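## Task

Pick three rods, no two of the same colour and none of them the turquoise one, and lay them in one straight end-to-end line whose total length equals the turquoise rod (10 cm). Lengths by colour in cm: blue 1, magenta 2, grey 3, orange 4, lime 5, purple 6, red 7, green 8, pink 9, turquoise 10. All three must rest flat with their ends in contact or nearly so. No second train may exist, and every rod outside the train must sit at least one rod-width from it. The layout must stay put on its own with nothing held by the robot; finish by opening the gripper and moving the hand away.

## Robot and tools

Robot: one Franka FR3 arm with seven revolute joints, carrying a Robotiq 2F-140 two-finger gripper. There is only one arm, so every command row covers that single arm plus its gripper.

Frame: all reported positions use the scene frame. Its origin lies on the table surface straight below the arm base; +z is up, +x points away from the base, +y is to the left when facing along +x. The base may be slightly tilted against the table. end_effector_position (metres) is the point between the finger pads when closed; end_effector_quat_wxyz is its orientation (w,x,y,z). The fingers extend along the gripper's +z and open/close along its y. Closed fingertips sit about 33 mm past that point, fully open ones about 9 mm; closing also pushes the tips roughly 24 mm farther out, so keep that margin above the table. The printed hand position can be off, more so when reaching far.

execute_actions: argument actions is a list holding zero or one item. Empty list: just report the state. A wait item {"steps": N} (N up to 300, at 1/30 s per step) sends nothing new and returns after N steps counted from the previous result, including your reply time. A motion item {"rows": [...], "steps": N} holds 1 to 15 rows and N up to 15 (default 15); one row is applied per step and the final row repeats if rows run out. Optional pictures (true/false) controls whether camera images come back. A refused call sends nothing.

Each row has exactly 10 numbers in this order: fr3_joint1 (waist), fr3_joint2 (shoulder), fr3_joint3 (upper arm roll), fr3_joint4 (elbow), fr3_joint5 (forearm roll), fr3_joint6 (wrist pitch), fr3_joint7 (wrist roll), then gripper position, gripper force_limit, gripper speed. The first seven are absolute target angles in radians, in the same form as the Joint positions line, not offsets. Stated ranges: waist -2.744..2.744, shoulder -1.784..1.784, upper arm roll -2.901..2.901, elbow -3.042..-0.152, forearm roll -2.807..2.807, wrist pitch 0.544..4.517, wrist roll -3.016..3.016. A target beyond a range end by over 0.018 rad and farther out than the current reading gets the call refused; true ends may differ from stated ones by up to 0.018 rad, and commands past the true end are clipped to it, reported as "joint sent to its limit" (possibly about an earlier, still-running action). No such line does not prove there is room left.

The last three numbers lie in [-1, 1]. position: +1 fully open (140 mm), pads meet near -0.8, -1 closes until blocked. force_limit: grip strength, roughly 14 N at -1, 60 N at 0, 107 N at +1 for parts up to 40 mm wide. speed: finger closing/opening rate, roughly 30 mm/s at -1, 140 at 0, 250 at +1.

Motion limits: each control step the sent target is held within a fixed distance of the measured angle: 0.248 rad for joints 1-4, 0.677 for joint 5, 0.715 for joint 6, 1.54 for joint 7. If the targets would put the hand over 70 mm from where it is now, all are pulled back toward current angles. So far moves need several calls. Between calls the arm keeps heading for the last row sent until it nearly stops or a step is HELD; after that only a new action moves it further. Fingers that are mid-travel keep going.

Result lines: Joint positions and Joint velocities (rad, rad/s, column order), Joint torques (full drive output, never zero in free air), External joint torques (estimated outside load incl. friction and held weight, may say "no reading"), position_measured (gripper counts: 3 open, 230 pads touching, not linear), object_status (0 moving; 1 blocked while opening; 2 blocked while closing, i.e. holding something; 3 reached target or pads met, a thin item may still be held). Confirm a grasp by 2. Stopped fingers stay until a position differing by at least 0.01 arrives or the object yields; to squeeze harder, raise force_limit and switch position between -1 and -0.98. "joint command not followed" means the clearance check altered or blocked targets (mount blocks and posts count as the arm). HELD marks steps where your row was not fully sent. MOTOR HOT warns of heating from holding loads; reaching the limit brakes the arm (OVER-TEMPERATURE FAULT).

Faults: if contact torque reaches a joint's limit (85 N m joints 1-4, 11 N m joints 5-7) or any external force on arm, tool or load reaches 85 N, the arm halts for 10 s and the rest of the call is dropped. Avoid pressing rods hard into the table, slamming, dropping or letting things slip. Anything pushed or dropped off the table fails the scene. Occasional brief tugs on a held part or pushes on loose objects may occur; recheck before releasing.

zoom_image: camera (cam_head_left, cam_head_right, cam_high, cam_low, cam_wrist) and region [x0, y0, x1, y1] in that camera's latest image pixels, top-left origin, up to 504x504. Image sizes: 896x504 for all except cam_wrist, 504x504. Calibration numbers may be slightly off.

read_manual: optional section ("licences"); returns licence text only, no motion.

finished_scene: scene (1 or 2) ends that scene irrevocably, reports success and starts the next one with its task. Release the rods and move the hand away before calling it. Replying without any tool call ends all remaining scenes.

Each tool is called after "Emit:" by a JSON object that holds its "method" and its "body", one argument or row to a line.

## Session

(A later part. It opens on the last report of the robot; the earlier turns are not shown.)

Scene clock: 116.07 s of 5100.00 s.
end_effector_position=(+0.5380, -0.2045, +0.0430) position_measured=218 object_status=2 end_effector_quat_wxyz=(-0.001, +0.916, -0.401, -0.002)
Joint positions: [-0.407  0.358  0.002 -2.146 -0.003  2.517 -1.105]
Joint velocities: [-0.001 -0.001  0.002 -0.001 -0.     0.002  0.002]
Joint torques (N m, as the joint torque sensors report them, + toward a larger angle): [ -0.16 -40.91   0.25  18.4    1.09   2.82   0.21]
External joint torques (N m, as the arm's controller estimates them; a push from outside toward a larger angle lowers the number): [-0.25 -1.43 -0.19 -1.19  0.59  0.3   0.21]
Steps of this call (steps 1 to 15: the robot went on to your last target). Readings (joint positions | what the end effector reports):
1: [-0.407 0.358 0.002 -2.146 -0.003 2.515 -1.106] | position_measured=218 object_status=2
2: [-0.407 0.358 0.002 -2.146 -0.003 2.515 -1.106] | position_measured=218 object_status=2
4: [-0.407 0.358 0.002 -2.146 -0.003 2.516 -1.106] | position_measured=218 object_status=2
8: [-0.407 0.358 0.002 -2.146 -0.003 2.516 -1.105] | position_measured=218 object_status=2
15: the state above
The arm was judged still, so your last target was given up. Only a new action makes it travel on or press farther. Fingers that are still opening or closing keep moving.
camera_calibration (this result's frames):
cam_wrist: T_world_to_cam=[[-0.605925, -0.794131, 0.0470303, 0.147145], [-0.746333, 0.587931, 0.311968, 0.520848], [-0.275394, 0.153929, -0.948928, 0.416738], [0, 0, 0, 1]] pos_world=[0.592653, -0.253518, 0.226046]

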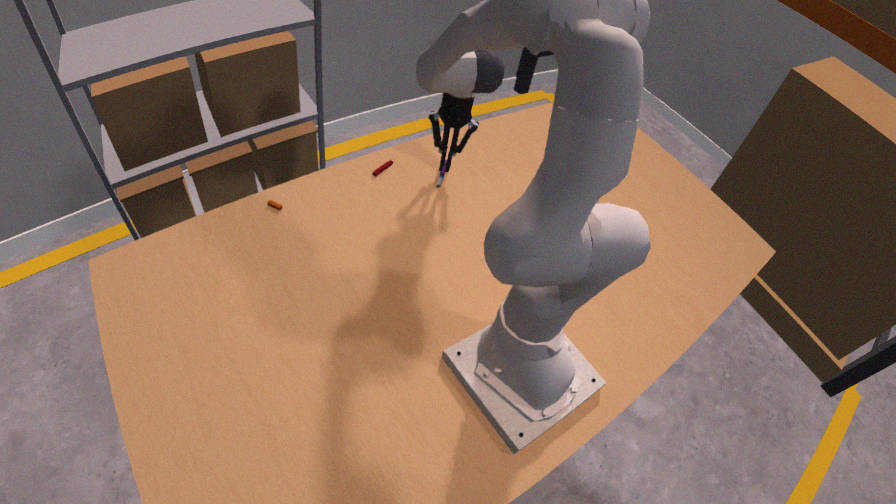

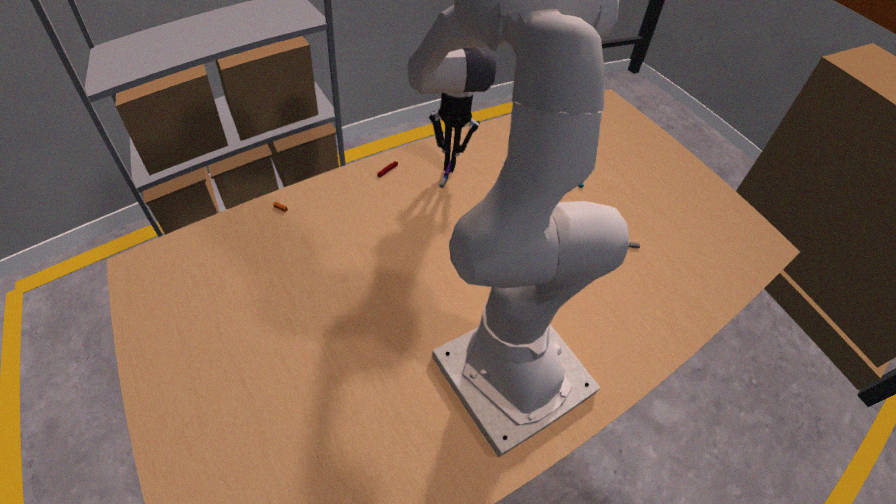

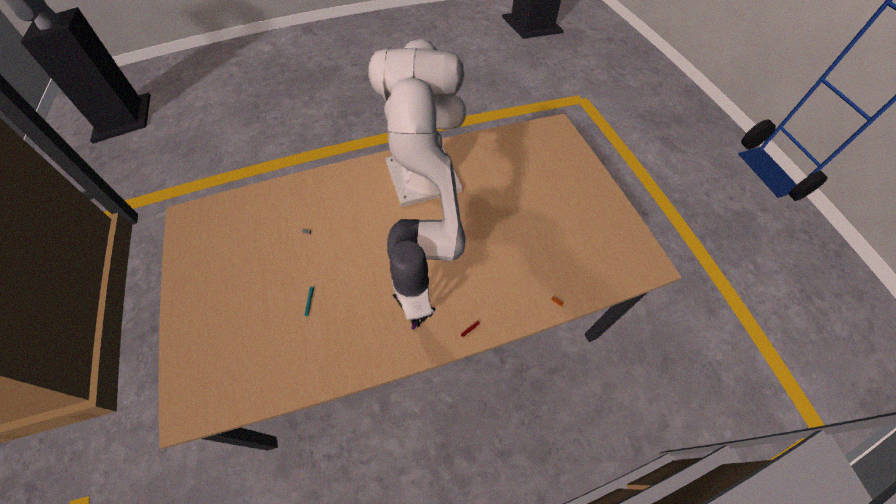

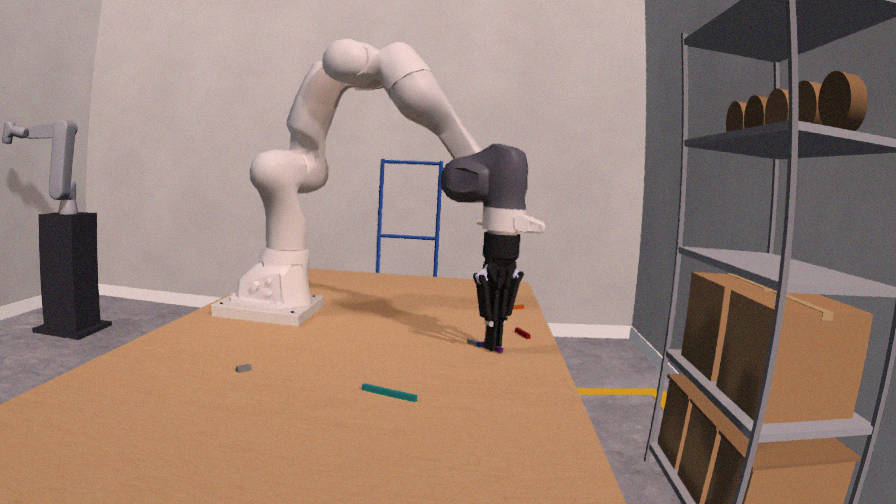

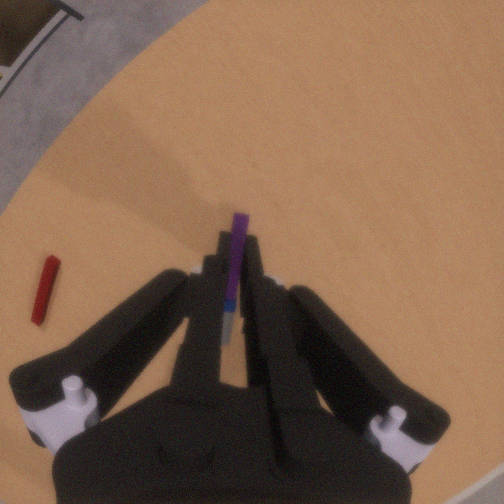

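Emit:
{"method": "execute_actions", "body": {
  "actions": [
    {"rows":[[-0.405,0.358,0,-2.152,0,2.524,-1.098,-1,-0.5,-0.3],[-0.404,0.358,0,-2.155,0,2.528,-1.098,-1,-0.5,-0.3],[-0.403,0.358,0,-2.157,0,2.528,-1.098,-1,-0.5,-0.3]]}
  ],
  "pictures": false
}}

Emit:
{"method": "execute_actions", "body": {
  "actions": [
    {"rows":[[-0.403,0.358,0,-2.157,0,2.528,-1.098,0,-0.5,-0.3],[-0.403,0.358,0,-2.157,0,2.528,-1.098,0,-0.5,-0.3],[-0.403,0.358,0,-2.157,0,2.528,-1.098,0,-0.5,-0.3],[-0.403,0.358,0,-2.157,0,2.528,-1.098,0,-0.5,-0.3],[-0.403,0.358,0,-2.157,0,2.528,-1.098,0,-0.5,-0.3],[-0.403,0.358,0,-2.157,0,2.528,-1.098,0,-0.5,-0.3],[-0.403,0.34,0,-2.157,0,2.50,-1.098,0,-0.5,-0.3],[-0.403,0.31,0,-2.157,0,2.46,-1.098,0,-0.5,-0.3],[-0.403,0.28,0,-2.157,0,2.42,-1.098,0,-0.5,-0.3],[-0.403,0.24,0,-2.157,0,2.38,-1.098,0,-0.5,-0.3],[-0.403,0.2,0,-2.157,0,2.34,-1.098,0,-0.5,-0.3],[-0.403,0.16,0,-2.157,0,2.30,-1.098,0,-0.5,-0.3],[-0.403,0.12,0,-2.157,0,2.27,-1.098,0,-0.5,-0.3],[-0.403,0.09,0,-2.157,0,2.25,-1.098,0,-0.5,-0.3]]}
  ],
  "pictures": false
}}

Emit:
{"method": "execute_actions", "body": {
  "actions": [
    {"steps":20}
  ]
}}

Emit:
{"method": "zoom_image", "body": {
  "camera": "cam_wrist",
  "region": [170, 150, 310, 290]
}}

Scene clock: 126.77 s of 5100.00 s.
end_effector_position=(+0.5362, -0.2023, +0.0405) position_measured=218 object_status=2 end_effector_quat_wxyz=(-0.001, +0.916, -0.401, -0.002)
Joint positions: [-0.405  0.358  0.002 -2.154 -0.003  2.525 -1.103]
Joint velocities: [-0.    -0.001 -0.001 -0.002 -0.001  0.004  0.001]
Joint torques (N m, as the joint torque sensors report them, + toward a larger angle): [  1.59 -40.87   0.23  18.22   1.13   2.75   0.32]
External joint torques (N m, as the arm's controller estimates them; a push from outside toward a larger angle lowers the number): [ 1.62 -1.56 -0.09 -1.24  0.64  0.24  0.32]
Steps of this call (steps 1 to 90: nothing new was sent; then 7.20 s passed at rest; steps 91 to 105: all 15 steps of this action). Readings (joint positions | what the end effector reports):
91: [-0.407 0.358 0.002 -2.146 -0.003 2.518 -1.105] | position_measured=218 object_status=2
92: [-0.407 0.358 0.002 -2.148 -0.003 2.519 -1.105] | position_measured=218 object_status=2
94: [-0.406 0.358 0.002 -2.151 -0.003 2.521 -1.104] | position_measured=218 object_status=2
98: [-0.405 0.358 0.002 -2.154 -0.003 2.523 -1.104] | position_measured=218 object_status=2
105: the state above

Scene clock: 127.27 s of 5100.00 s.
end_effector_position=(+0.5363, -0.2029, +0.1449) position_measured=139 object_status=0 end_effector_quat_wxyz=(-0.002, +0.916, -0.401, +0.017)
Joint positions: [-0.405  0.143  0.002 -2.159 -0.003  2.352 -1.103]
Joint velocities: [ 0.001 -0.937  0.     0.141 -0.    -0.558  0.001]
Joint torques (N m, as the joint torque sensors report them, + toward a larger angle): [  1.38 -22.36  -0.57  16.94   1.25   1.2    0.28]
External joint torques (N m, as the arm's controller estimates them; a push from outside toward a larger angle lowers the number): [ 1.34 -2.14 -0.73  1.66  0.66 -0.52  0.28]
Steps of this call (steps 1 to 15: all 15 steps of this action). Readings (joint positions | what the end effector reports):
1: [-0.405 0.358 0.002 -2.154 -0.003 2.525 -1.103] | position_measured=218 object_status=0
2: [-0.405 0.358 0.002 -2.154 -0.003 2.525 -1.103] | position_measured=218 object_status=0
4: [-0.405 0.358 0.002 -2.154 -0.003 2.525 -1.103] | position_measured=202 object_status=0
8: [-0.405 0.349 0.002 -2.157 -0.003 2.512 -1.103] | position_measured=179 object_status=0
15: the state above

Scene clock: 127.93 s of 5100.00 s.
end_effector_position=(+0.5195, -0.1967, +0.1675) position_measured=129 object_status=3 end_effector_quat_wxyz=(-0.000, +0.916, -0.401, -0.003)
Joint positions: [-0.405  0.089  0.002 -2.155 -0.003  2.254 -1.103]
Joint velocities: [-0.     0.001  0.    -0.    -0.001 -0.012 -0.001]
Joint torques (N m, as the joint torque sensors report them, + toward a larger angle): [  2.06 -34.97   0.02  20.96   1.31   2.13   0.17]
External joint torques (N m, as the arm's controller estimates them; a push from outside toward a larger angle lowers the number): [ 1.92 -1.08 -0.21 -1.6   0.65 -0.39  0.17]
Steps of this call (steps 1 to 20: the robot went on to your last target). Readings (joint positions | what the end effector reports):
1: [-0.405 0.117 0.002 -2.154 -0.003 2.335 -1.103] | position_measured=133 object_status=0
2: [-0.405 0.099 0.002 -2.150 -0.003 2.322 -1.103] | position_measured=129 object_status=0
4: [-0.405 0.083 0.002 -2.148 -0.003 2.302 -1.103] | position_measured=129 object_status=0
8: [-0.405 0.086 0.002 -2.152 -0.003 2.275 -1.103] | position_measured=129 object_status=3
20: the state above
camera_calibration (this result's frames):
cam_wrist: T_world_to_cam=[[-0.605737, -0.794154, 0.0490182, 0.135805], [-0.745226, 0.587845, 0.314764, 0.462583], [-0.278787, 0.154135, -0.947903, 0.530194], [0, 0, 0, 1]] pos_world=[0.574802, -0.245798, 0.350311]

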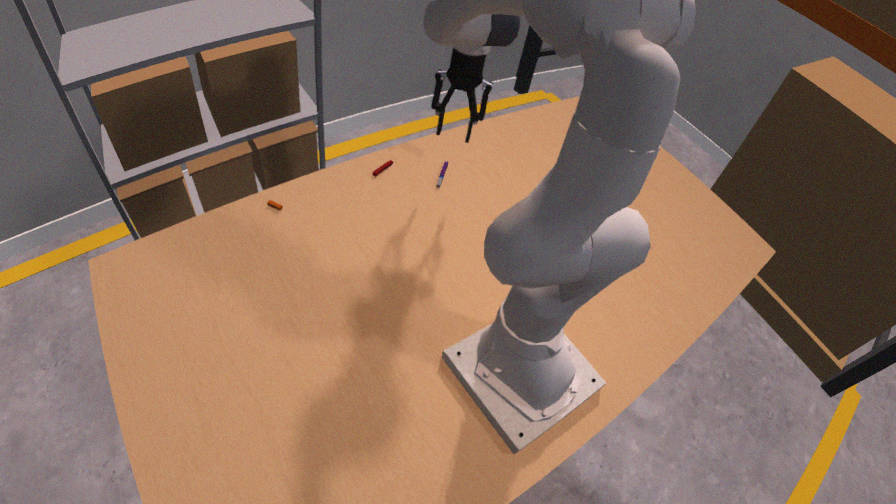

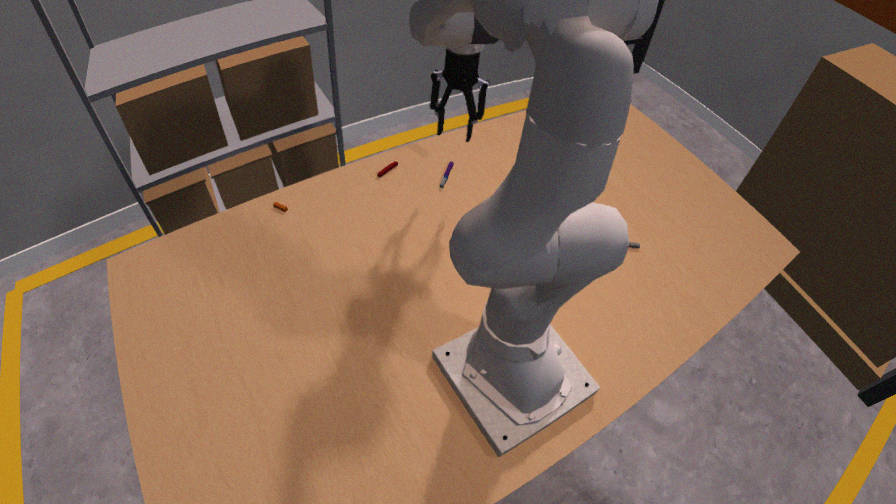

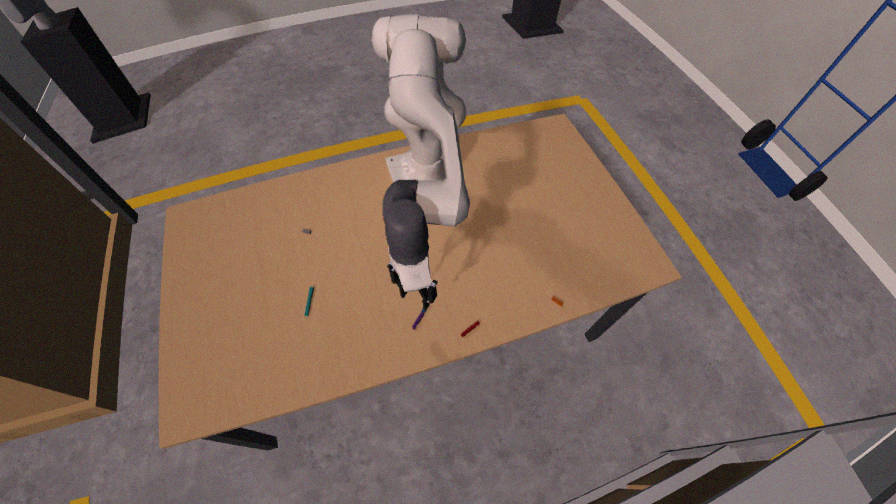

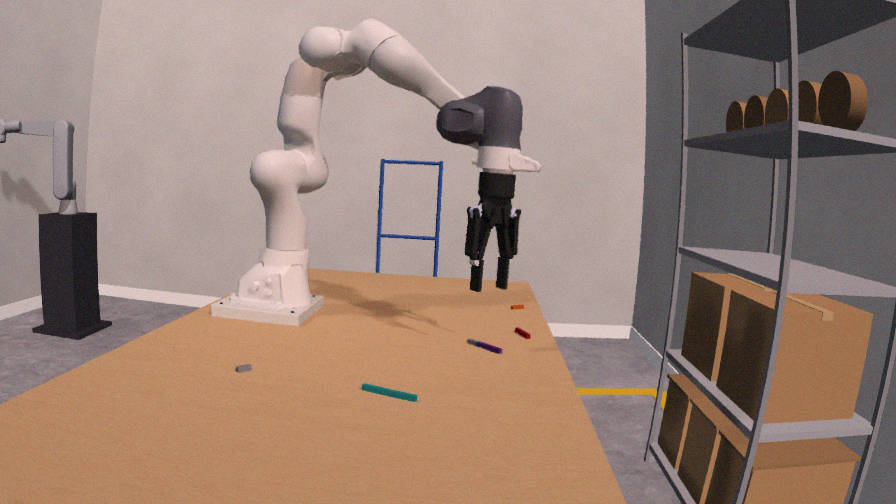

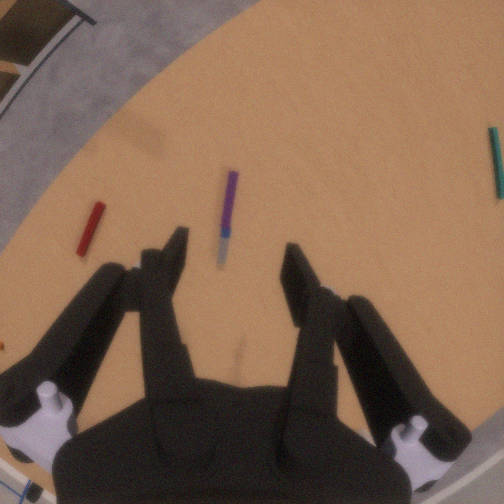

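Region (170, 150, 310, 290) of cam_wrist's 504x504 image, scaled by 3.600, with more detail than that image has.

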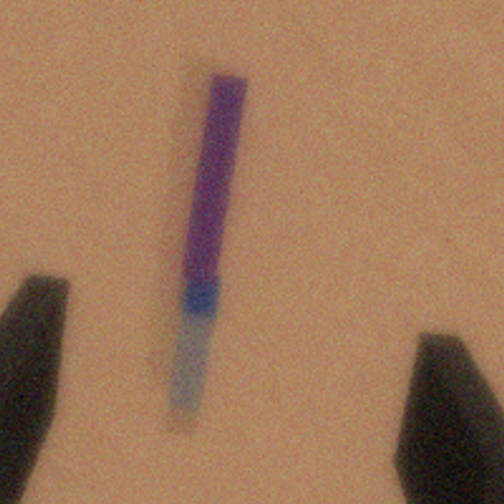

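Good.

Emit:
{"method": "finished_scene", "body": {
  "scene": 1
}}

The scene is finished: the task was done.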